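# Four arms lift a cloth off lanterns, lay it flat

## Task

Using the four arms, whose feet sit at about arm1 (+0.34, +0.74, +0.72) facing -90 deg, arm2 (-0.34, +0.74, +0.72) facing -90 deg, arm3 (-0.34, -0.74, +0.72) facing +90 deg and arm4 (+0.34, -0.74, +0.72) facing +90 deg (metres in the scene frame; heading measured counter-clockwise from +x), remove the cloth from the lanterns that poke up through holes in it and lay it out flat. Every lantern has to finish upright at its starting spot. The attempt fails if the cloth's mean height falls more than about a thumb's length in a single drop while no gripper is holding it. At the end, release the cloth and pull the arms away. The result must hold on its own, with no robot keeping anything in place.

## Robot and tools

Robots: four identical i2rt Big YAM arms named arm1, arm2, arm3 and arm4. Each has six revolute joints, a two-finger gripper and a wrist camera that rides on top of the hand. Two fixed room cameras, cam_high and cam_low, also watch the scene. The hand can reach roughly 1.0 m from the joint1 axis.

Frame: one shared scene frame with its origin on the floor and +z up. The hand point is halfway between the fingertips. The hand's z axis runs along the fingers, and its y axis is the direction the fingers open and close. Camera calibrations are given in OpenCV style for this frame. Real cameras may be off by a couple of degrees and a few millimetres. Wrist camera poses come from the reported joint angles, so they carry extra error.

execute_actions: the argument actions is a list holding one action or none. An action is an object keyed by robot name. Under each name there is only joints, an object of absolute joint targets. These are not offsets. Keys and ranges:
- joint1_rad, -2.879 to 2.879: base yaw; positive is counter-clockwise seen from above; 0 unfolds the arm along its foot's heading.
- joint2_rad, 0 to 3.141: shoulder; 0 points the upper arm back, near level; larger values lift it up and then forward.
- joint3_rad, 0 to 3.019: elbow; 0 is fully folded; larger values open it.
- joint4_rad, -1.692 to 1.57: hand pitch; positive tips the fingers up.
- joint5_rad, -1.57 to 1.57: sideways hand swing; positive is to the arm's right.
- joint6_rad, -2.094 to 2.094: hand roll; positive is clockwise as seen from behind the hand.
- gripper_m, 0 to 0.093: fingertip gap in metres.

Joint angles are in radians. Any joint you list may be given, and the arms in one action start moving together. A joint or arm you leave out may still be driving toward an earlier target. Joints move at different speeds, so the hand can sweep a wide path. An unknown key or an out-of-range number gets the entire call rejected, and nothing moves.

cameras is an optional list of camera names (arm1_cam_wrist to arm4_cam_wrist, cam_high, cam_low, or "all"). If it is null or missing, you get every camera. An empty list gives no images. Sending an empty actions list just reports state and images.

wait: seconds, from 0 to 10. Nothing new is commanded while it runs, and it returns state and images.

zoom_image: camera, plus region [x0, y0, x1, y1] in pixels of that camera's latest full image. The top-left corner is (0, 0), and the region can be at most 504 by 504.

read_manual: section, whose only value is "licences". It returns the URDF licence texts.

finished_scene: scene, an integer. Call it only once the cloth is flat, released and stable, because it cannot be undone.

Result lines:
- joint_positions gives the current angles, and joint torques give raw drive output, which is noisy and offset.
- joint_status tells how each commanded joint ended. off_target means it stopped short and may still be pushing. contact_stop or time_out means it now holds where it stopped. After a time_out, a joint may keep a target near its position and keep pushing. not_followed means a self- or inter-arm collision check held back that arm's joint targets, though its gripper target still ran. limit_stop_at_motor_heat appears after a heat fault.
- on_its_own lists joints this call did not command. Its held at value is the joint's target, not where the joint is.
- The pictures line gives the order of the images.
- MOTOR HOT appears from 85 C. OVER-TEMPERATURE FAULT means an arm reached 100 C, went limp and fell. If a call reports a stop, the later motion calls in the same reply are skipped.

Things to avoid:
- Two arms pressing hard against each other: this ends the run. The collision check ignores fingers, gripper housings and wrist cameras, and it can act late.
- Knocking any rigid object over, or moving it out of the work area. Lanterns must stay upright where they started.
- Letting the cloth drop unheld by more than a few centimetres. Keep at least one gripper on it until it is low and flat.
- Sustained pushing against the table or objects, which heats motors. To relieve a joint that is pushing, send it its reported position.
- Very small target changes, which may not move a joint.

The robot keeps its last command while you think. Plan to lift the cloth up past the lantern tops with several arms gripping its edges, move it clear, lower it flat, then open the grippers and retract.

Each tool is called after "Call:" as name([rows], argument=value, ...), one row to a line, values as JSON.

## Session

Call:
execute_actions(actions=[], cameras=["cam_high","cam_low"])

Scene clock: 0.00 s.
Joint torques (N m, as the arm reports them, + toward a larger angle): no reading
arm1.joint_positions: joint1_rad=+0.007 joint2_rad=+0.443 joint3_rad=+1.460 joint4_rad=-1.541 joint5_rad=+0.006 joint6_rad=+0.003 gripper_m=+0.095
arm1.joint_status: not commanded
arm1.hand: x=+0.3326 y=+0.6169 z=+1.3503 quat_wxyz=(-0.343, -0.624, -0.600, +0.363) (m; scene frame)
arm2.joint_positions: joint1_rad=-0.003 joint2_rad=+0.438 joint3_rad=+1.467 joint4_rad=-1.543 joint5_rad=+0.002 joint6_rad=+0.008 gripper_m=+0.094
arm2.joint_status: not commanded
arm2.hand: x=-0.3327 y=+0.6225 z=+1.3200 quat_wxyz=(-0.361, -0.607, -0.613, +0.354) (m; scene frame)
arm3.joint_positions: joint1_rad=+0.012 joint2_rad=+0.432 joint3_rad=+1.476 joint4_rad=-1.540 joint5_rad=-0.001 joint6_rad=+0.010 gripper_m=+0.095
arm3.joint_status: not commanded
arm3.hand: x=-0.3351 y=-0.6245 z=+1.3797 quat_wxyz=(-0.369, +0.594, -0.621, -0.354) (m; scene frame)
arm4.joint_positions: joint1_rad=-0.001 joint2_rad=+0.451 joint3_rad=+1.461 joint4_rad=-1.519 joint5_rad=-0.013 joint6_rad=+0.017 gripper_m=+0.095
arm4.joint_status: not commanded
arm4.hand: x=+0.3359 y=-0.6092 z=+1.3720 quat_wxyz=(-0.341, +0.614, -0.607, -0.372) (m; scene frame)
pictures: cam_high, cam_low
Images, in order (width x height): cam_high 896x504, cam_low 896x504.

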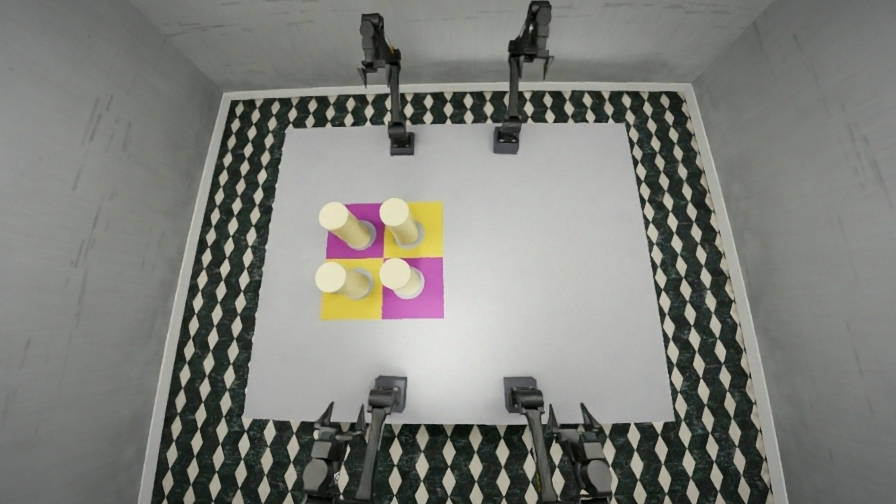

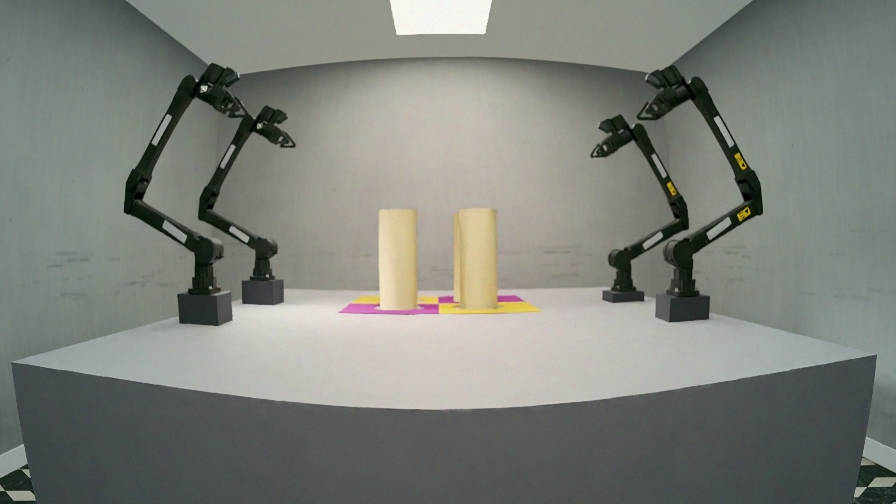

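Call:
execute_actions([
  {"arm1":{"joints":{"joint1_rad":-0.655,"joint2_rad":1.2,"joint3_rad":1.515,"joint4_rad":-0.88,"joint6_rad":-0.7,"gripper_m":0.045}},"arm2":{"joints":{"joint1_rad":-0.665,"joint2_rad":1.2,"joint3_rad":1.565,"joint4_rad":-0.96,"joint6_rad":-0.66,"gripper_m":0.045}},"arm3":{"joints":{"joint1_rad":0.83,"joint2_rad":1.2,"joint3_rad":1.155,"joint4_rad":-0.69,"joint6_rad":0.77,"gripper_m":0.045}},"arm4":{"joints":{"joint1_rad":0.724,"joint2_rad":1.2,"joint3_rad":1.3,"joint4_rad":-0.755,"joint6_rad":0.77,"gripper_m":0.045}}},
], cameras=[])

Call:
execute_actions([
  {"arm1":{"joints":{"joint2_rad":2.08}},"arm2":{"joints":{"joint2_rad":2.04}},"arm3":{"joints":{"joint2_rad":1.91}},"arm4":{"joints":{"joint2_rad":1.98}}},
])

Scene clock: 2.40 s.
Joint torques (N m, as the arm reports them, + toward a larger angle): arm1=[ 1.08 -6.93  9.64  2.79  0.07 -0.05] | arm2=[ 0.56 -8.63 13.78  2.49  0.08  0.01] | arm3=[  0.59 -10.4   10.92   2.3    0.     0.03] | arm4=[-2.2  -9.02 11.19  2.   -0.13 -0.01]
arm1.joint_positions: joint1_rad=-0.659 joint2_rad=+1.189 joint3_rad=+1.508 joint4_rad=-0.904 joint5_rad=+0.005 joint6_rad=-0.684 gripper_m=+0.045
arm1.joint_status: all done
arm1.hand: x=+0.0064 y=+0.3500 z=+1.2872 quat_wxyz=(-0.039, -0.628, -0.616, +0.473) (m; scene frame)
arm2.joint_positions: joint1_rad=-0.663 joint2_rad=+1.190 joint3_rad=+1.535 joint4_rad=-0.976 joint5_rad=+0.001 joint6_rad=-0.650 gripper_m=+0.045
arm2.joint_status: all done
arm2.hand: x=-0.6350 y=+0.3391 z=+1.2536 quat_wxyz=(-0.063, -0.627, -0.633, +0.450) (m; scene frame)
arm3.joint_positions: joint1_rad=+0.833 joint2_rad=+1.195 joint3_rad=+1.135 joint4_rad=-0.713 joint5_rad=+0.001 joint6_rad=+0.758 gripper_m=+0.045
arm3.joint_status: all done
arm3.hand: x=-0.6917 y=-0.3817 z=+1.1249 quat_wxyz=(-0.009, +0.661, -0.645, -0.385) (m; scene frame)
arm4.joint_positions: joint1_rad=+0.731 joint2_rad=+1.216 joint3_rad=+1.280 joint4_rad=-0.785 joint5_rad=-0.012 joint6_rad=+0.762 gripper_m=+0.045
arm4.joint_status: all done
arm4.hand: x=-0.0206 y=-0.3629 z=+1.1858 quat_wxyz=(+0.001, +0.643, -0.644, -0.414) (m; scene frame)
pictures: none
No camera images: the call's "cameras" was empty. Leave "cameras" out to get every camera's image.

Scene clock: 4.07 s.
Joint torques (N m, as the arm reports them, + toward a larger angle): arm1=[  0.92 -18.29   7.76   1.     0.08  -0.08] | arm2=[  0.57 -20.32  11.11   0.8    0.07  -0.02] | arm3=[  0.47 -18.1    7.5    0.6    0.03   0.07] | arm4=[ -2.1  -17.48   8.24   0.6   -0.11   0.02]
arm1.joint_positions: joint1_rad=-0.659 joint2_rad=+2.077 joint3_rad=+1.508 joint4_rad=-0.893 joint5_rad=+0.005 joint6_rad=-0.684 gripper_m=+0.045
arm1.joint_status: all done
arm1.hand: x=-0.0626 y=+0.2730 z=+0.7748 quat_wxyz=(+0.000, -0.713, -0.699, +0.056) (m; scene frame)
arm2.joint_positions: joint1_rad=-0.663 joint2_rad=+2.042 joint3_rad=+1.541 joint4_rad=-0.966 joint5_rad=+0.001 joint6_rad=-0.650 gripper_m=+0.045
arm2.joint_status: all done
arm2.hand: x=-0.7031 y=+0.2477 z=+0.7716 quat_wxyz=(-0.007, -0.703, -0.709, +0.053) (m; scene frame)
arm3.joint_positions: joint1_rad=+0.833 joint2_rad=+1.909 joint3_rad=+1.135 joint4_rad=-0.703 joint5_rad=+0.001 joint6_rad=+0.759 gripper_m=+0.045
arm3.joint_status: all done
arm3.hand: x=-0.6914 y=-0.3795 z=+0.7652 quat_wxyz=(-0.004, +0.715, -0.698, -0.043) (m; scene frame)
arm4.joint_positions: joint1_rad=+0.731 joint2_rad=+1.999 joint3_rad=+1.280 joint4_rad=-0.771 joint5_rad=-0.012 joint6_rad=+0.763 gripper_m=+0.045
arm4.joint_status: all done
arm4.hand: x=-0.0447 y=-0.3445 z=+0.7651 quat_wxyz=(+0.010, +0.706, -0.707, -0.043) (m; scene frame)
pictures: arm1_cam_wrist, arm2_cam_wrist, arm3_cam_wrist, arm4_cam_wrist, cam_high, cam_low
camera_calibration (this result's frames):
arm1_cam_wrist: T_world_to_cam=[[-0.996751, 0.0194592, 0.0781633, -0.13199], [0.0576007, 0.850512, 0.522793, -0.632526], [-0.0563057, 0.525596, -0.848869, 0.635392], [0, 0, 0, 1]] pos_world=[-0.0593508, 0.206579, 0.880361]
arm2_cam_wrist: T_world_to_cam=[[-0.998568, 0.00577385, 0.0531843, -0.745569], [0.0325228, 0.854866, 0.517829, -0.585092], [-0.0424756, 0.518817, -0.853829, 0.627367], [0, 0, 0, 1]] pos_world=[-0.698825, 0.178991, 0.878295]
arm3_cam_wrist: T_world_to_cam=[[0.998381, 0.0235275, -0.0517804, 0.736832], [0.0476194, -0.843609, 0.534842, -0.691236], [-0.0310989, -0.536442, -0.843364, 0.543274], [0, 0, 0, 1]] pos_world=[-0.685828, -0.309033, 0.866034]
arm4_cam_wrist: T_world_to_cam=[[0.996519, -0.00170965, -0.0833436, 0.111259], [0.0442248, -0.836651, 0.545948, -0.696502], [-0.0706629, -0.547733, -0.833664, 0.568962], [0, 0, 0, 1]] pos_world=[-0.0398649, -0.270899, 0.86385]
Images, in order (width x height): arm1_cam_wrist 616x616, arm2_cam_wrist 616x616, arm3_cam_wrist 616x616, arm4_cam_wrist 616x616, cam_high 896x504, cam_low 896x504.

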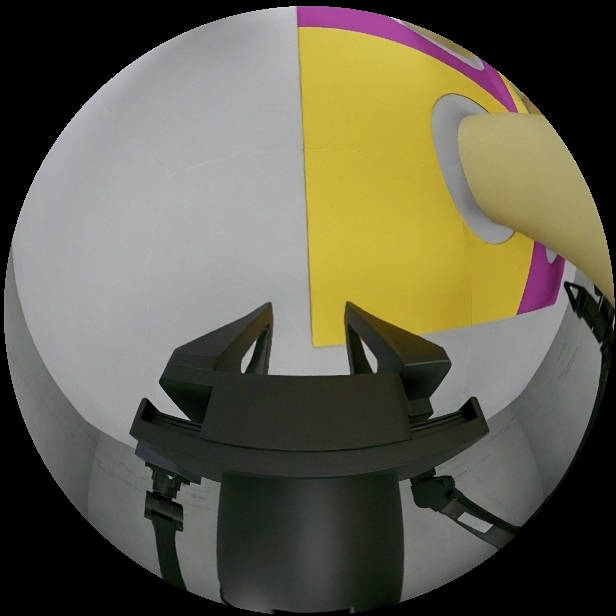

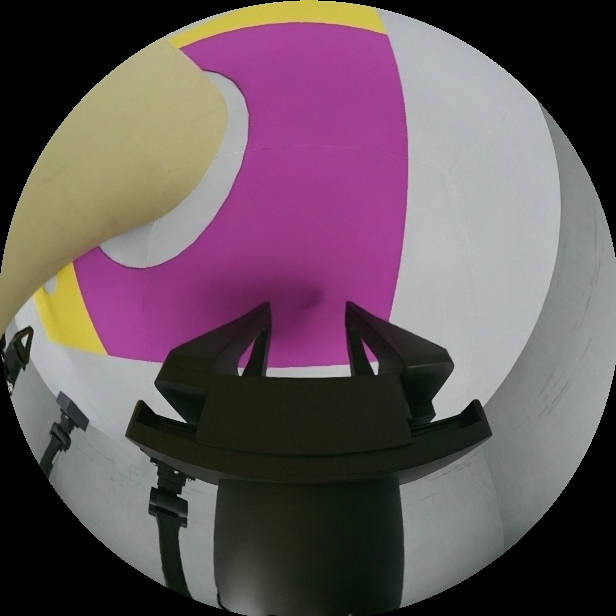

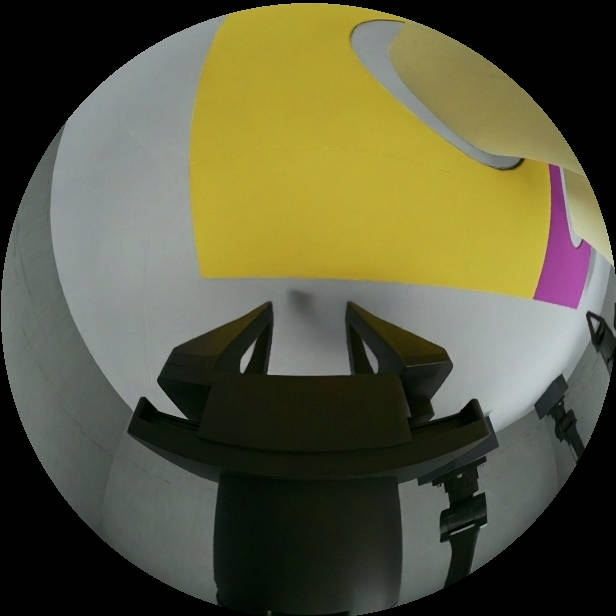

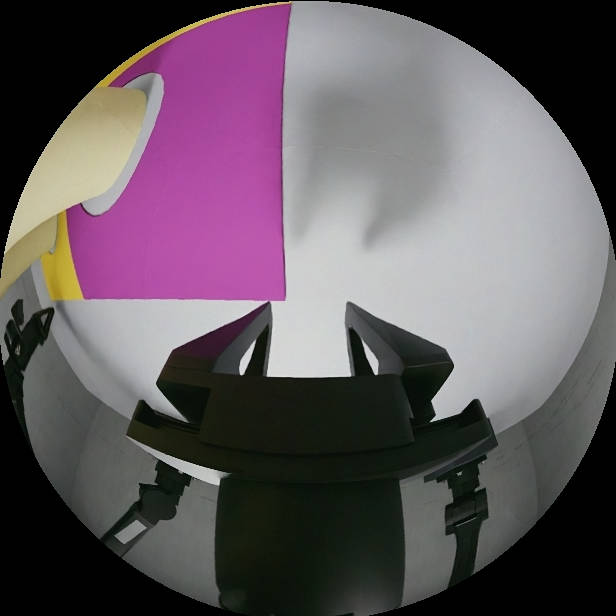

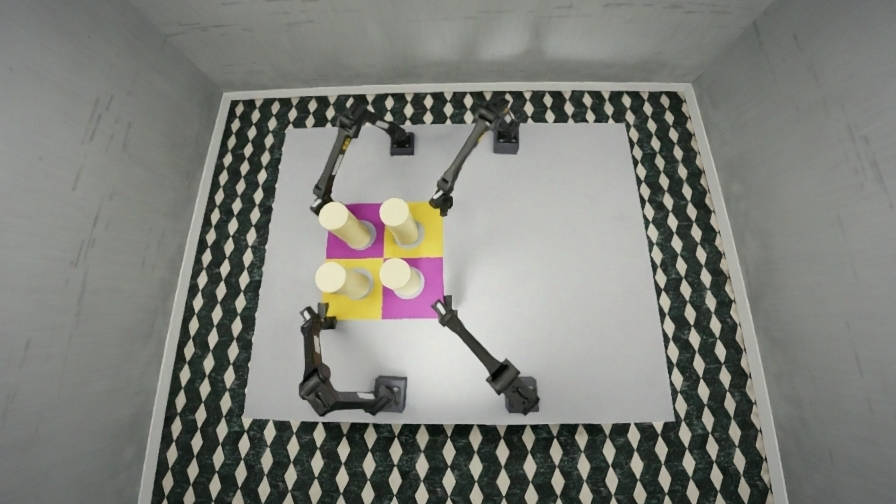

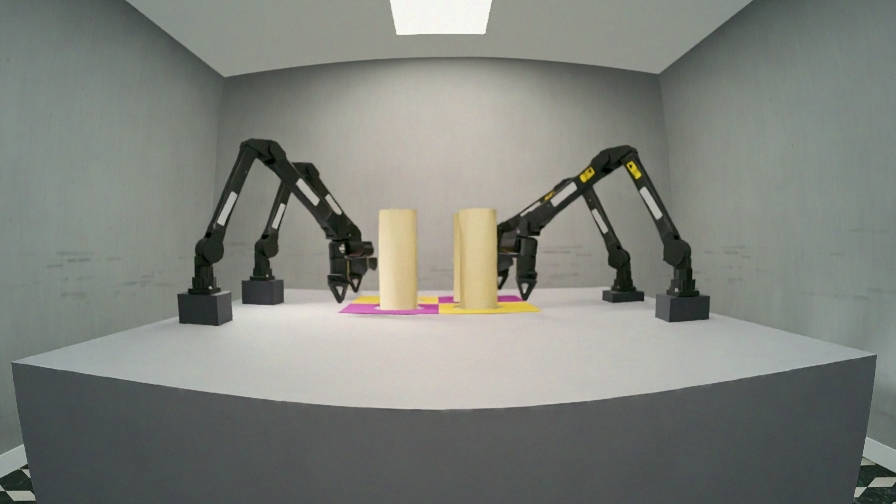

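Call:
execute_actions([
  {"arm1":{"joints":{"joint1_rad":-0.74,"joint2_rad":2.1,"joint3_rad":1.5,"joint4_rad":-0.92,"joint6_rad":-0.8}},"arm2":{"joints":{"joint1_rad":-0.805,"joint2_rad":2.07,"joint3_rad":1.585,"joint4_rad":-0.98,"joint6_rad":-0.81}},"arm3":{"joints":{"joint1_rad":0.86,"joint2_rad":2.075,"joint3_rad":1.43,"joint4_rad":-0.82,"joint6_rad":0.8}},"arm4":{"joints":{"joint1_rad":0.75,"joint2_rad":2.16,"joint3_rad":1.59,"joint4_rad":-1.0,"joint6_rad":0.81}}},
], cameras=["arm1_cam_wrist","arm2_cam_wrist","arm3_cam_wrist","arm4_cam_wrist"])

Scene clock: 5.60 s.
Joint torques (N m, as the arm reports them, + toward a larger angle): arm1=[  1.41 -17.04   6.54  -0.24   0.07  -0.09] | arm2=[  0.79 -18.9   12.75   0.08   0.03  -0.01] | arm3=[  1.17 -22.15   9.21  -0.68   0.03   0.09] | arm4=[ -0.99 -18.95  10.18  -0.68  -0.11   0.03]
arm1.joint_positions: joint1_rad=-0.748 joint2_rad=+2.077 joint3_rad=+1.508 joint4_rad=-0.902 joint5_rad=+0.005 joint6_rad=-0.784 gripper_m=+0.045
arm1.joint_status: all done
arm1.hand: x=-0.1009 y=+0.3117 z=+0.7749 quat_wxyz=(+0.005, -0.709, -0.703, +0.052) (m; scene frame)
arm2.joint_positions: joint1_rad=-0.814 joint2_rad=+2.055 joint3_rad=+1.541 joint4_rad=-0.970 joint5_rad=+0.002 joint6_rad=-0.800 gripper_m=+0.045
arm2.joint_status: all done
arm2.hand: x=-0.7715 y=+0.3109 z=+0.7640 quat_wxyz=(+0.001, -0.704, -0.709, +0.045) (m; scene frame)
arm3.joint_positions: joint1_rad=+0.856 joint2_rad=+2.073 joint3_rad=+1.395 joint4_rad=-0.807 joint5_rad=+0.001 joint6_rad=+0.788 gripper_m=+0.045
arm3.joint_status: all done
arm3.hand: x=-0.7535 y=-0.3358 z=+0.7566 quat_wxyz=(-0.002, +0.712, -0.701, -0.039) (m; scene frame)
arm4.joint_positions: joint1_rad=+0.744 joint2_rad=+2.165 joint3_rad=+1.549 joint4_rad=-0.981 joint5_rad=-0.012 joint6_rad=+0.802 gripper_m=+0.045
arm4.joint_status: all done
arm4.hand: x=-0.0829 y=-0.3157 z=+0.7548 quat_wxyz=(+0.011, +0.697, -0.717, +0.011) (m; scene frame)
pictures: arm1_cam_wrist, arm2_cam_wrist, arm3_cam_wrist, arm4_cam_wrist
camera_calibration (this result's frames):
arm1_cam_wrist: T_world_to_cam=[[-0.996832, 0.00830119, 0.0791073, -0.168116], [0.0494816, 0.843392, 0.535016, -0.67139], [-0.0622772, 0.537235, -0.84113, 0.602675], [0, 0, 0, 1]] pos_world=[-0.0968287, 0.243862, 0.879431]
arm2_cam_wrist: T_world_to_cam=[[-0.998525, 0.0076526, 0.0537463, -0.814766], [0.0353742, 0.842705, 0.537212, -0.641741], [-0.0411812, 0.538321, -0.841733, 0.570939], [0, 0, 0, 1]] pos_world=[-0.767351, 0.239685, 0.86912]
arm3_cam_wrist: T_world_to_cam=[[0.998664, 0.0167834, -0.0488701, 0.793027], [0.0405743, -0.840337, 0.540543, -0.655413], [-0.0319952, -0.541804, -0.839896, 0.552465], [0, 0, 0, 1]] pos_world=[-0.747698, -0.26475, 0.857048]
arm4_cam_wrist: T_world_to_cam=[[0.999496, -0.0307788, -0.00777179, 0.0826144], [-0.0196179, -0.791354, 0.611043, -0.705187], [-0.0249574, -0.610583, -0.791559, 0.525585], [0, 0, 0, 1]] pos_world=[-0.0832898, -0.234597, 0.847573]
Images, in order (width x height): arm1_cam_wrist 616x616, arm2_cam_wrist 616x616, arm3_cam_wrist 616x616, arm4_cam_wrist 616x616.

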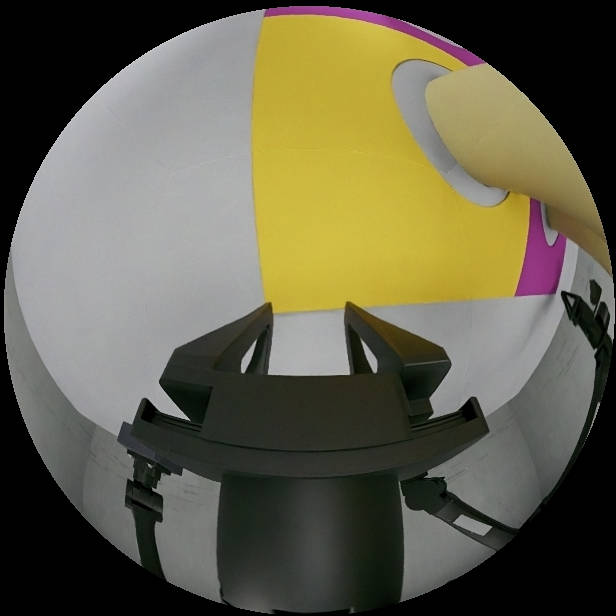

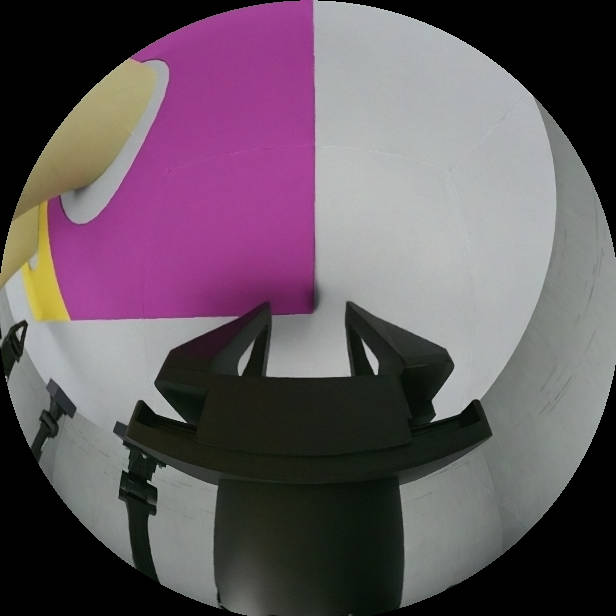

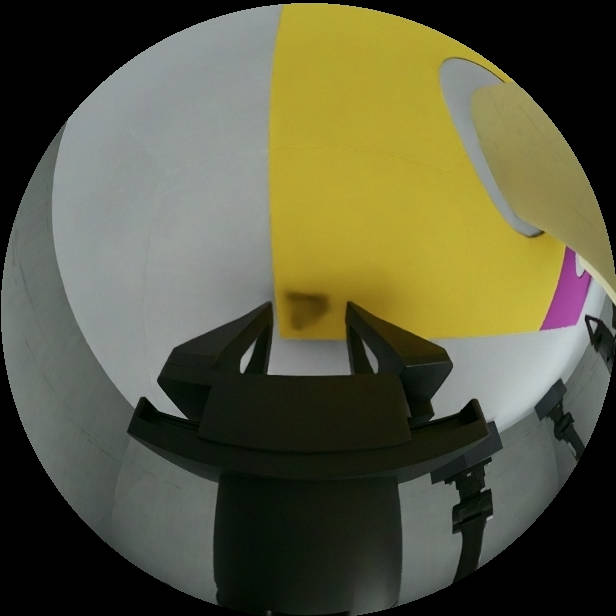

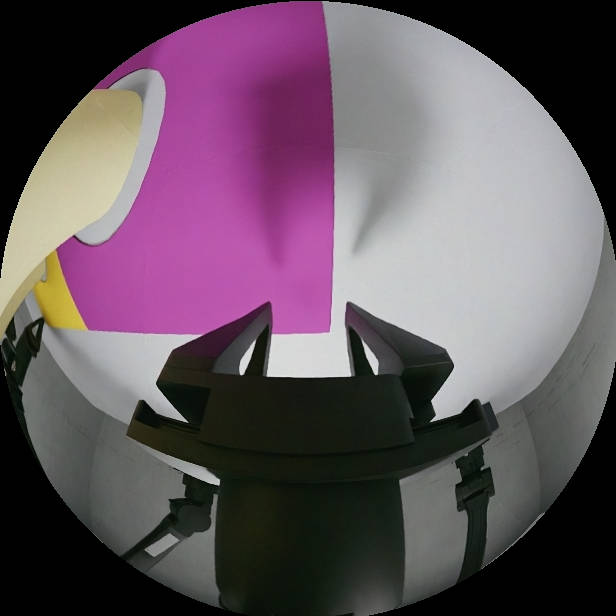

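Call:
execute_actions([
  {"arm1":{"joints":{"joint1_rad":-0.715,"joint2_rad":2.19,"joint4_rad":-0.85}},"arm2":{"joints":{"joint1_rad":-0.77,"joint2_rad":2.145,"joint4_rad":-0.93}},"arm3":{"joints":{"joint2_rad":2.145,"joint4_rad":-0.77}},"arm4":{"joints":{"joint2_rad":2.25,"joint4_rad":-0.9}}},
], cameras=[])

Call:
execute_actions([
  {"arm1":{"joints":{"gripper_m":0}},"arm2":{"joints":{"gripper_m":0}},"arm3":{"joints":{"gripper_m":0}},"arm4":{"joints":{"gripper_m":0}}},
], cameras=["arm1_cam_wrist","arm2_cam_wrist","arm3_cam_wrist","arm4_cam_wrist"])

Scene clock: 6.87 s.
Joint torques (N m, as the arm reports them, + toward a larger angle): arm1=[  1.38 -16.5    5.88   0.86   0.02  -0.07] | arm2=[  1.44 -19.08  10.18   0.77  -0.03  -0.01] | arm3=[  1.42 -18.26   8.16   0.46  -0.01   0.06] | arm4=[ -1.1  -16.83   8.52   0.46   0.05   0.02]
arm1.joint_positions: joint1_rad=-0.719 joint2_rad=+2.154 joint3_rad=+1.510 joint4_rad=-0.862 joint5_rad=+0.006 joint6_rad=-0.785 gripper_m=+0.045
arm1.joint_status: all done
arm1.hand: x=-0.0868 y=+0.3013 z=+0.7308 quat_wxyz=(+0.005, -0.699, -0.715, +0.034) (m; scene frame)
arm2.joint_positions: joint1_rad=-0.779 joint2_rad=+2.115 joint3_rad=+1.569 joint4_rad=-0.935 joint5_rad=+0.004 joint6_rad=-0.801 gripper_m=+0.045
arm2.joint_status: all done
arm2.hand: x=-0.7646 y=+0.2869 z=+0.7389 quat_wxyz=(+0.001, -0.691, -0.722, +0.046) (m; scene frame)
arm3.joint_positions: joint1_rad=+0.856 joint2_rad=+2.105 joint3_rad=+1.408 joint4_rad=-0.781 joint5_rad=+0.002 joint6_rad=+0.788 gripper_m=+0.045
arm3.joint_status: all done
arm3.hand: x=-0.7580 y=-0.3311 z=+0.7433 quat_wxyz=(-0.003, +0.712, -0.701, -0.043) (m; scene frame)
arm4.joint_positions: joint1_rad=+0.745 joint2_rad=+2.223 joint3_rad=+1.569 joint4_rad=-0.915 joint5_rad=-0.015 joint6_rad=+0.803 gripper_m=+0.045
arm4.joint_status: all done
arm4.hand: x=-0.0936 y=-0.3063 z=+0.7274 quat_wxyz=(+0.013, +0.697, -0.717, -0.003) (m; scene frame)
pictures: none
No camera images: the call's "cameras" was empty. Leave "cameras" out to get every camera's image.

Scene clock: 7.47 s.
Joint torques (N m, as the arm reports them, + toward a larger angle): arm1=[  1.14 -16.76   6.07   0.61  -0.11  -0.06] | arm2=[  1.11 -18.41  10.12   0.78   0.05  -0.01] | arm3=[  1.28 -18.11   8.17   0.53  -0.06   0.07] | arm4=[ -1.36 -16.82   8.32   0.32   0.08   0.02]
arm1.joint_positions: joint1_rad=-0.719 joint2_rad=+2.152 joint3_rad=+1.510 joint4_rad=-0.854 joint5_rad=+0.010 joint6_rad=-0.785 gripper_m=+0.003
arm1.joint_status: all done
arm1.hand: x=-0.0892 y=+0.3003 z=+0.7323 quat_wxyz=(+0.007, -0.699, -0.714, +0.039) (m; scene frame)
arm2.joint_positions: joint1_rad=-0.778 joint2_rad=+2.116 joint3_rad=+1.569 joint4_rad=-0.935 joint5_rad=+0.001 joint6_rad=-0.801 gripper_m=+0.000
arm2.joint_status: all done
arm2.hand: x=-0.7638 y=+0.2864 z=+0.7382 quat_wxyz=(+0.000, -0.690, -0.722, +0.046) (m; scene frame)
arm3.joint_positions: joint1_rad=+0.856 joint2_rad=+2.105 joint3_rad=+1.408 joint4_rad=-0.781 joint5_rad=+0.003 joint6_rad=+0.789 gripper_m=+0.001
arm3.joint_status: all done
arm3.hand: x=-0.7577 y=-0.3310 z=+0.7431 quat_wxyz=(-0.004, +0.712, -0.701, -0.042) (m; scene frame)
arm4.joint_positions: joint1_rad=+0.748 joint2_rad=+2.223 joint3_rad=+1.572 joint4_rad=-0.911 joint5_rad=-0.016 joint6_rad=+0.804 gripper_m=+0.003
arm4.joint_status: all done
arm4.hand: x=-0.0969 y=-0.3064 z=+0.7282 quat_wxyz=(+0.013, +0.698, -0.716, -0.007) (m; scene frame)
pictures: arm1_cam_wrist, arm2_cam_wrist, arm3_cam_wrist, arm4_cam_wrist
camera_calibration (this result's frames):
arm1_cam_wrist: T_world_to_cam=[[-0.997659, -0.0223581, 0.0646316, -0.133341], [0.0171575, 0.833001, 0.553005, -0.652483], [-0.0662023, 0.552819, -0.830667, 0.561033], [0, 0, 0, 1]] pos_world=[-0.0846918, 0.230388, 0.835476]
arm2_cam_wrist: T_world_to_cam=[[-0.998051, -0.0304165, 0.0544874, -0.794856], [0.00353283, 0.844222, 0.535981, -0.631381], [-0.0623021, 0.535129, -0.84247, 0.54798], [0, 0, 0, 1]] pos_world=[-0.756936, 0.215609, 0.843375]
arm3_cam_wrist: T_world_to_cam=[[0.998535, 0.0161581, -0.051634, 0.7983], [0.0413219, -0.843804, 0.535058, -0.640361], [-0.0349235, -0.536407, -0.843236, 0.545632], [0, 0, 0, 1]] pos_world=[-0.751614, -0.260558, 0.843946]
arm4_cam_wrist: T_world_to_cam=[[0.99897, -0.0276458, -0.035987, 0.118127], [-0.000908193, -0.805034, 0.593228, -0.6713], [-0.045371, -0.592585, -0.804229, 0.522633], [0, 0, 0, 1]] pos_world=[-0.0949024, -0.227449, 0.822802]
Images, in order (width x height): arm1_cam_wrist 616x616, arm2_cam_wrist 616x616, arm3_cam_wrist 616x616, arm4_cam_wrist 616x616.

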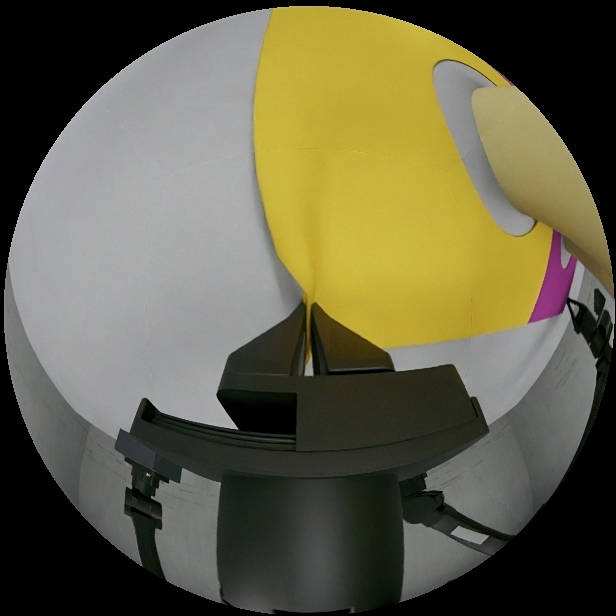

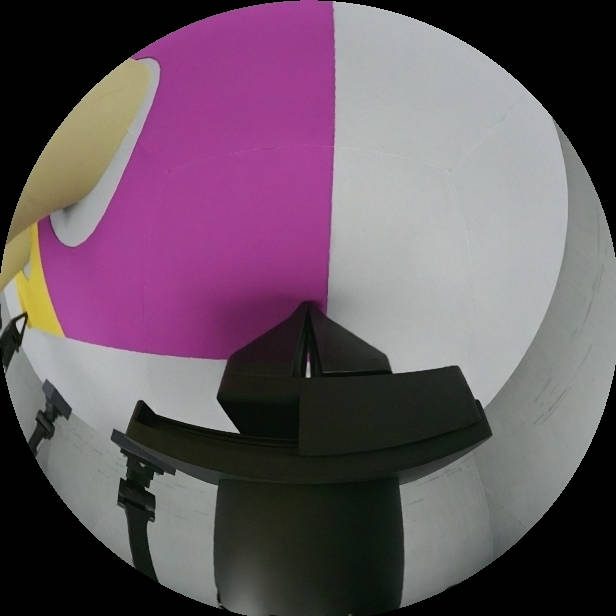

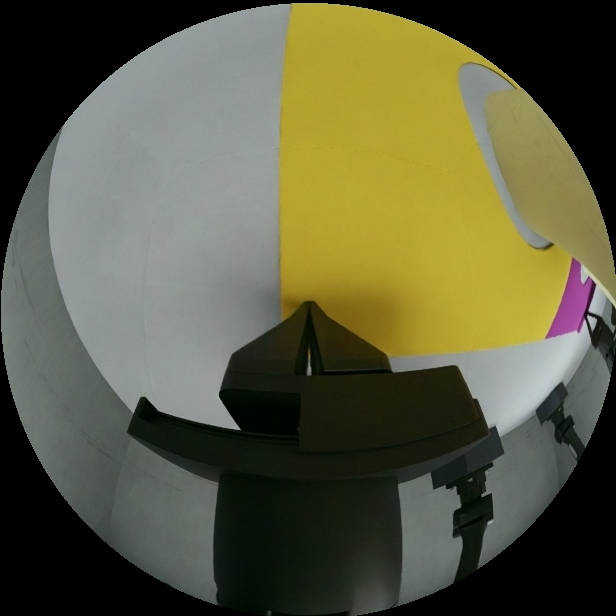

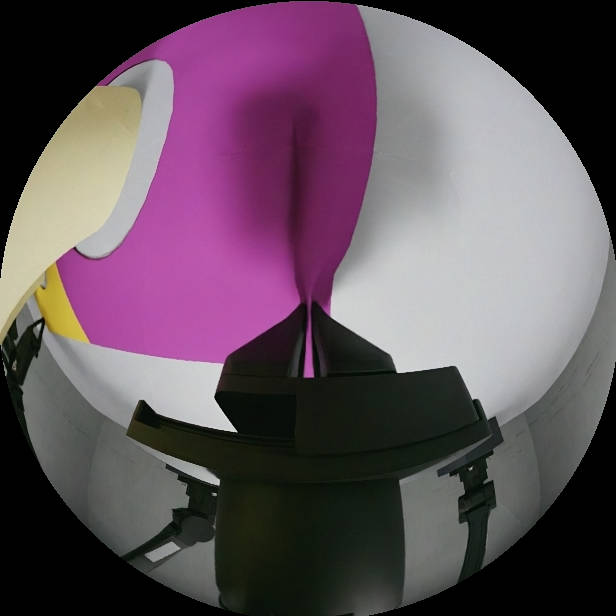

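Call:
execute_actions([
  {"arm2":{"joints":{"gripper_m":0.05,"joint1_rad":-0.755,"joint2_rad":2.17,"joint3_rad":1.73,"joint4_rad":-1.13}},"arm3":{"joints":{"gripper_m":0.05,"joint2_rad":2.16,"joint3_rad":1.57,"joint4_rad":-0.98}}},
], cameras=[])

Call:
execute_actions([
  {"arm2":{"joints":{"joint2_rad":2.25}},"arm3":{"joints":{"joint2_rad":2.24}}},
], cameras=["arm2_cam_wrist","arm3_cam_wrist"])

Call:
execute_actions([
  {"arm2":{"joints":{"gripper_m":0}},"arm3":{"joints":{"gripper_m":0}}},
], cameras=["arm2_cam_wrist","arm3_cam_wrist"])

Scene clock: 9.03 s.
Joint torques (N m, as the arm reports them, + toward a larger angle): arm1=[  1.24 -16.59   5.98   0.62  -0.1   -0.06] | arm2=[  1.7  -20.78  12.69  -0.11   0.    -0.01] | arm3=[  1.16 -21.74   9.87  -0.92   0.04   0.07] | arm4=[ -1.33 -16.88   8.31   0.32   0.08   0.02]
arm1.joint_positions: joint1_rad=-0.719 joint2_rad=+2.152 joint3_rad=+1.510 joint4_rad=-0.854 joint5_rad=+0.010 joint6_rad=-0.785 gripper_m=+0.003
arm1.joint_status: not commanded
arm1.hand: x=-0.0892 y=+0.3003 z=+0.7323 quat_wxyz=(+0.007, -0.699, -0.714, +0.039) (m; scene frame)
arm2.joint_positions: joint1_rad=-0.766 joint2_rad=+2.160 joint3_rad=+1.688 joint4_rad=-1.120 joint5_rad=+0.002 joint6_rad=-0.801 gripper_m=+0.050
arm2.joint_status: all done
arm2.hand: x=-0.7580 y=+0.2818 z=+0.7509 quat_wxyz=(+0.001, -0.686, -0.727, -0.009) (m; scene frame)
arm3.joint_positions: joint1_rad=+0.856 joint2_rad=+2.141 joint3_rad=+1.529 joint4_rad=-0.966 joint5_rad=+0.000 joint6_rad=+0.789 gripper_m=+0.050
arm3.joint_status: all done
arm3.hand: x=-0.7624 y=-0.3277 z=+0.7586 quat_wxyz=(-0.002, +0.713, -0.702, +0.008) (m; scene frame)
arm4.joint_positions: joint1_rad=+0.748 joint2_rad=+2.223 joint3_rad=+1.572 joint4_rad=-0.911 joint5_rad=-0.016 joint6_rad=+0.804 gripper_m=+0.003
arm4.joint_status: not commanded
arm4.hand: x=-0.0969 y=-0.3064 z=+0.7282 quat_wxyz=(+0.013, +0.698, -0.716, -0.007) (m; scene frame)
pictures: none
No camera images: the call's "cameras" was empty. Leave "cameras" out to get every camera's image.

Scene clock: 9.83 s.
Joint torques (N m, as the arm reports them, + toward a larger angle): arm1=[  1.31 -16.59   5.93   0.62  -0.11  -0.06] | arm2=[  1.79 -18.16  10.04   0.05   0.04  -0.01] | arm3=[  1.33 -18.05   7.93  -0.8    0.06   0.04] | arm4=[ -1.35 -16.9    8.32   0.33   0.08   0.02]
arm1.joint_positions: joint1_rad=-0.719 joint2_rad=+2.152 joint3_rad=+1.510 joint4_rad=-0.854 joint5_rad=+0.010 joint6_rad=-0.785 gripper_m=+0.003
arm1.joint_status: not commanded
arm1.hand: x=-0.0892 y=+0.3003 z=+0.7323 quat_wxyz=(+0.007, -0.699, -0.714, +0.039) (m; scene frame)
arm2.joint_positions: joint1_rad=-0.766 joint2_rad=+2.199 joint3_rad=+1.716 joint4_rad=-1.126 joint5_rad=+0.002 joint6_rad=-0.802 gripper_m=+0.050
arm2.joint_status: all done
arm2.hand: x=-0.7609 y=+0.2784 z=+0.7363 quat_wxyz=(+0.001, -0.686, -0.727, -0.018) (m; scene frame)
arm3.joint_positions: joint1_rad=+0.856 joint2_rad=+2.185 joint3_rad=+1.555 joint4_rad=-0.971 joint5_rad=+0.000 joint6_rad=+0.791 gripper_m=+0.050
arm3.joint_status: all done
arm3.hand: x=-0.7637 y=-0.3259 z=+0.7411 quat_wxyz=(-0.002, +0.711, -0.703, +0.019) (m; scene frame)
arm4.joint_positions: joint1_rad=+0.748 joint2_rad=+2.223 joint3_rad=+1.572 joint4_rad=-0.911 joint5_rad=-0.016 joint6_rad=+0.804 gripper_m=+0.003
arm4.joint_status: not commanded
arm4.hand: x=-0.0969 y=-0.3064 z=+0.7282 quat_wxyz=(+0.013, +0.698, -0.716, -0.007) (m; scene frame)
pictures: arm2_cam_wrist, arm3_cam_wrist
camera_calibration (this result's frames):
arm2_cam_wrist: T_world_to_cam=[[-0.998387, -0.0442861, -0.0355218, -0.722188], [-0.0567623, 0.790217, 0.610193, -0.709112], [0.00104679, 0.611225, -0.791456, 0.540254], [0, 0, 0, 1]] pos_world=[-0.76184, 0.198152, 0.834629]
arm3_cam_wrist: T_world_to_cam=[[0.999389, 0.0117889, 0.0329177, 0.740598], [-0.0106827, -0.793481, 0.608501, -0.712489], [0.0332931, -0.60848, -0.79287, 0.537802], [0, 0, 0, 1]] pos_world=[-0.765661, -0.246836, 0.835578]
Images, in order (width x height): arm2_cam_wrist 616x616, arm3_cam_wrist 616x616.

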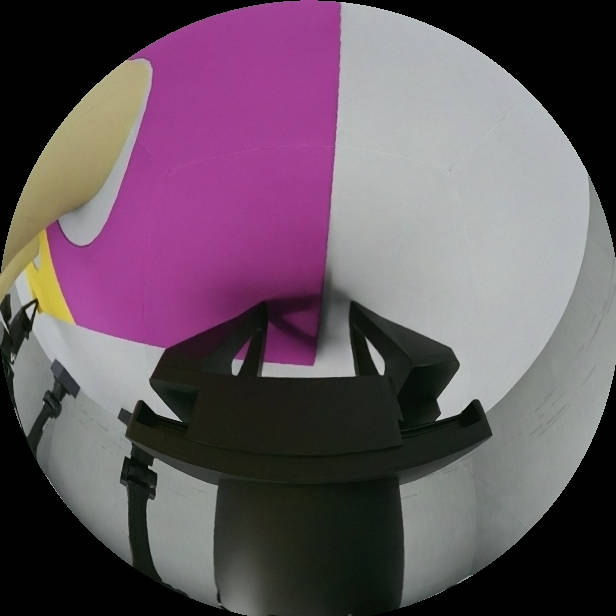

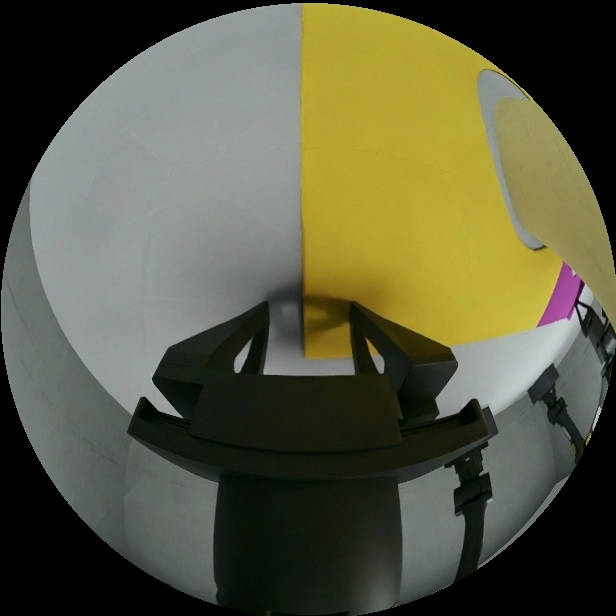

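Scene clock: 10.50 s.
Joint torques (N m, as the arm reports them, + toward a larger angle): arm1=[  1.29 -16.48   6.05   0.65  -0.11  -0.06] | arm2=[ -0.01 -18.01  10.06   0.64   0.25  -0.01] | arm3=[  1.33 -17.94   7.76  -0.2   -0.15   0.04] | arm4=[ -1.36 -16.91   8.31   0.33   0.07   0.02]
arm1.joint_positions: joint1_rad=-0.719 joint2_rad=+2.152 joint3_rad=+1.510 joint4_rad=-0.854 joint5_rad=+0.010 joint6_rad=-0.785 gripper_m=+0.003
arm1.joint_status: not commanded
arm1.hand: x=-0.0892 y=+0.3003 z=+0.7323 quat_wxyz=(+0.007, -0.699, -0.714, +0.039) (m; scene frame)
arm2.joint_positions: joint1_rad=-0.756 joint2_rad=+2.199 joint3_rad=+1.716 joint4_rad=-1.139 joint5_rad=-0.004 joint6_rad=-0.802 gripper_m=+0.002
arm2.joint_status: all done
arm2.hand: x=-0.7536 y=+0.2762 z=+0.7364 quat_wxyz=(-0.002, -0.683, -0.730, -0.025) (m; scene frame)
arm3.joint_positions: joint1_rad=+0.854 joint2_rad=+2.185 joint3_rad=+1.555 joint4_rad=-0.984 joint5_rad=+0.007 joint6_rad=+0.791 gripper_m=+0.001
arm3.joint_status: all done
arm3.hand: x=-0.7598 y=-0.3263 z=+0.7414 quat_wxyz=(-0.006, +0.711, -0.703, +0.025) (m; scene frame)
arm4.joint_positions: joint1_rad=+0.748 joint2_rad=+2.223 joint3_rad=+1.572 joint4_rad=-0.911 joint5_rad=-0.016 joint6_rad=+0.804 gripper_m=+0.003
arm4.joint_status: not commanded
arm4.hand: x=-0.0969 y=-0.3064 z=+0.7282 quat_wxyz=(+0.013, +0.698, -0.716, -0.007) (m; scene frame)
pictures: arm2_cam_wrist, arm3_cam_wrist
camera_calibration (this result's frames):
arm2_cam_wrist: T_world_to_cam=[[-0.997389, -0.053314, -0.0487194, -0.702028], [-0.0720096, 0.785768, 0.614315, -0.720328], [0.0055306, 0.616219, -0.787556, 0.540848], [0, 0, 0, 1]] pos_world=[-0.755056, 0.195303, 0.834254]
arm3_cam_wrist: T_world_to_cam=[[0.998844, 0.0102859, 0.0469571, 0.725466], [-0.0205785, -0.79131, 0.611069, -0.721628], [0.043443, -0.611329, -0.790183, 0.542452], [0, 0, 0, 1]] pos_world=[-0.763043, -0.246877, 0.835535]
Images, in order (width x height): arm2_cam_wrist 616x616, arm3_cam_wrist 616x616.

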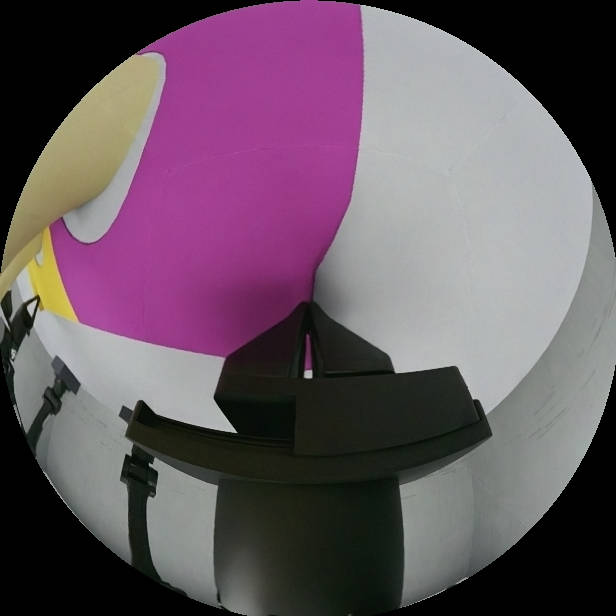

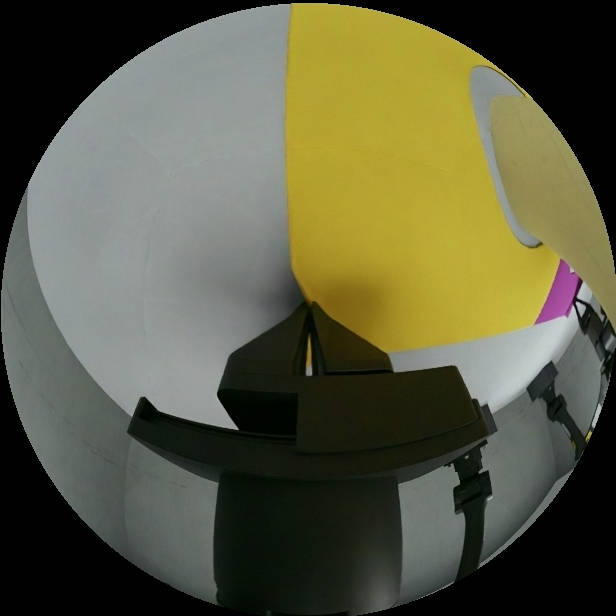

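Call:
execute_actions([
  {"arm1":{"joints":{"joint2_rad":1.895,"joint3_rad":1.42,"joint4_rad":-0.815}},"arm2":{"joints":{"joint2_rad":1.89,"joint3_rad":1.52,"joint4_rad":-0.905}},"arm3":{"joints":{"joint2_rad":1.885,"joint3_rad":1.345,"joint4_rad":-0.735}},"arm4":{"joints":{"joint2_rad":1.91,"joint3_rad":1.41,"joint4_rad":-0.765}}},
], cameras=["cam_high","arm3_cam_wrist"])

Call:
execute_actions([
  {"arm1":{"joints":{"joint2_rad":1.685}},"arm2":{"joints":{"joint2_rad":1.7,"joint3_rad":1.54}},"arm3":{"joints":{"joint2_rad":1.66,"joint3_rad":1.33}},"arm4":{"joints":{"joint2_rad":1.69,"joint3_rad":1.39}}},
], cameras=["cam_high","cam_low"])

Scene clock: 12.40 s.
Joint torques (N m, as the arm reports them, + toward a larger angle): arm1=[  1.17 -15.73   7.24   0.98  -0.02  -0.04] | arm2=[  0.14 -18.51  10.72   1.43   0.28   0.01] | arm3=[  1.39 -19.71   8.2    1.16  -0.18   0.03] | arm4=[ -1.39 -15.75   8.22   0.7   -0.02   0.  ]
arm1.joint_positions: joint1_rad=-0.719 joint2_rad=+1.880 joint3_rad=+1.428 joint4_rad=-0.819 joint5_rad=+0.008 joint6_rad=-0.785 gripper_m=+0.003
arm1.joint_status: all done
arm1.hand: x=-0.0932 y=+0.2947 z=+0.8655 quat_wxyz=(+0.005, -0.691, -0.706, +0.151) (m; scene frame)
arm2.joint_positions: joint1_rad=-0.750 joint2_rad=+1.887 joint3_rad=+1.510 joint4_rad=-0.917 joint5_rad=-0.006 joint6_rad=-0.802 gripper_m=+0.002
arm2.joint_status: all done
arm2.hand: x=-0.7512 y=+0.2724 z=+0.8547 quat_wxyz=(-0.006, -0.674, -0.726, +0.139) (m; scene frame)
arm3.joint_positions: joint1_rad=+0.853 joint2_rad=+1.879 joint3_rad=+1.337 joint4_rad=-0.752 joint5_rad=+0.008 joint6_rad=+0.791 gripper_m=+0.001
arm3.joint_status: all done
arm3.hand: x=-0.7618 y=-0.3240 z=+0.8484 quat_wxyz=(-0.005, +0.704, -0.698, -0.134) (m; scene frame)
arm4.joint_positions: joint1_rad=+0.748 joint2_rad=+1.901 joint3_rad=+1.408 joint4_rad=-0.774 joint5_rad=-0.014 joint6_rad=+0.804 gripper_m=+0.003
arm4.joint_status: all done
arm4.hand: x=-0.1001 y=-0.3005 z=+0.8662 quat_wxyz=(+0.013, +0.690, -0.707, -0.153) (m; scene frame)
pictures: arm3_cam_wrist, cam_high
camera_calibration (this result's frames):
arm3_cam_wrist: T_world_to_cam=[[0.983736, 0.0252805, -0.177834, 0.906404], [0.0976847, -0.906136, 0.411553, -0.563072], [-0.150738, -0.422231, -0.893867, 0.629776], [0, 0, 0, 1]] pos_world=[-0.741727, -0.267223, 0.95586]
Images, in order (width x height): arm3_cam_wrist 616x616, cam_high 896x504.

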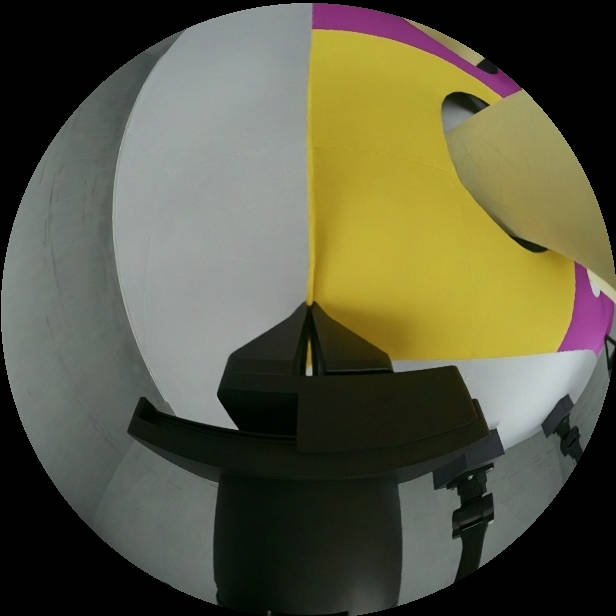

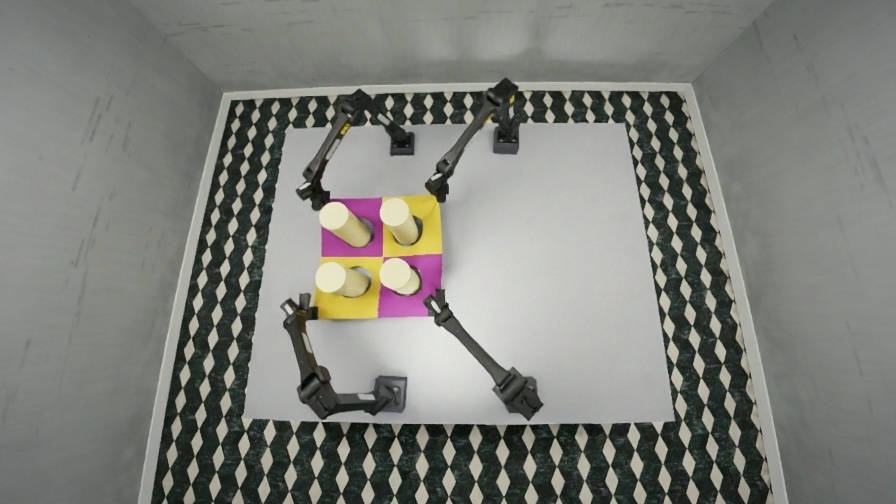

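Scene clock: 13.70 s.
Joint torques (N m, as the arm reports them, + toward a larger angle): arm1=[  0.62 -14.51   8.59   1.35  -0.04  -0.03] | arm2=[  0.01 -16.61  13.5    1.7    0.28   0.02] | arm3=[  1.53 -16.2   10.05   1.56  -0.19   0.01] | arm4=[ -1.53 -14.05   9.95   0.96   0.03  -0.01]
arm1.joint_positions: joint1_rad=-0.719 joint2_rad=+1.675 joint3_rad=+1.423 joint4_rad=-0.819 joint5_rad=+0.008 joint6_rad=-0.785 gripper_m=+0.003
arm1.joint_status: all done
arm1.hand: x=-0.0914 y=+0.2956 z=+0.9857 quat_wxyz=(+0.004, -0.677, -0.692, +0.249) (m; scene frame)
arm2.joint_positions: joint1_rad=-0.750 joint2_rad=+1.698 joint3_rad=+1.510 joint4_rad=-0.917 joint5_rad=-0.006 joint6_rad=-0.802 gripper_m=+0.002
arm2.joint_status: all done
arm2.hand: x=-0.7487 y=+0.2752 z=+0.9689 quat_wxyz=(-0.008, -0.661, -0.713, +0.232) (m; scene frame)
arm3.joint_positions: joint1_rad=+0.853 joint2_rad=+1.645 joint3_rad=+1.310 joint4_rad=-0.752 joint5_rad=+0.008 joint6_rad=+0.791 gripper_m=+0.001
arm3.joint_status: all done
arm3.hand: x=-0.7606 y=-0.3259 z=+0.9712 quat_wxyz=(-0.004, +0.690, -0.684, -0.236) (m; scene frame)
arm4.joint_positions: joint1_rad=+0.750 joint2_rad=+1.686 joint3_rad=+1.377 joint4_rad=-0.774 joint5_rad=-0.014 joint6_rad=+0.804 gripper_m=+0.003
arm4.joint_status: all done
arm4.hand: x=-0.0951 y=-0.3057 z=+0.9807 quat_wxyz=(+0.014, +0.678, -0.693, -0.244) (m; scene frame)
pictures: cam_high, cam_low
Images, in order (width x height): cam_high 896x504, cam_low 896x504.

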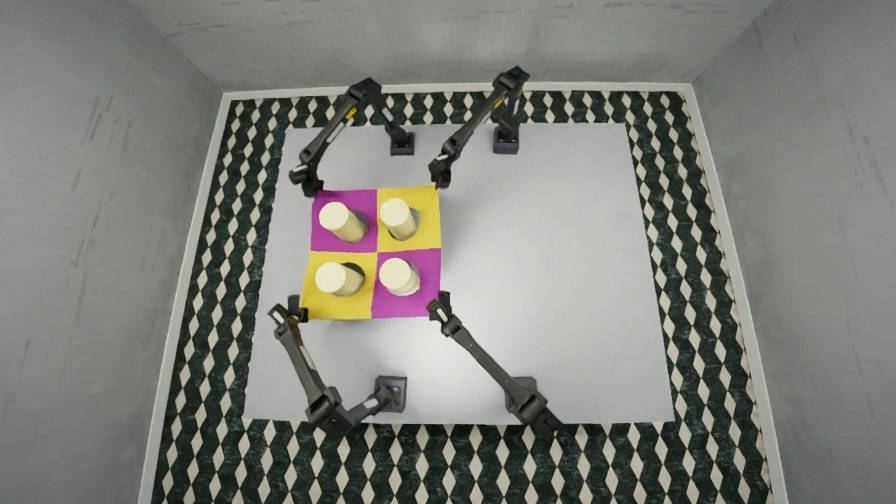

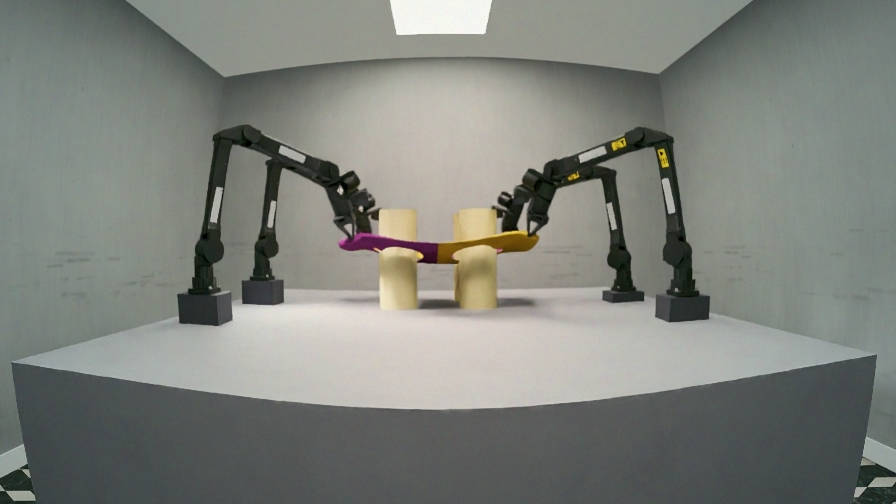

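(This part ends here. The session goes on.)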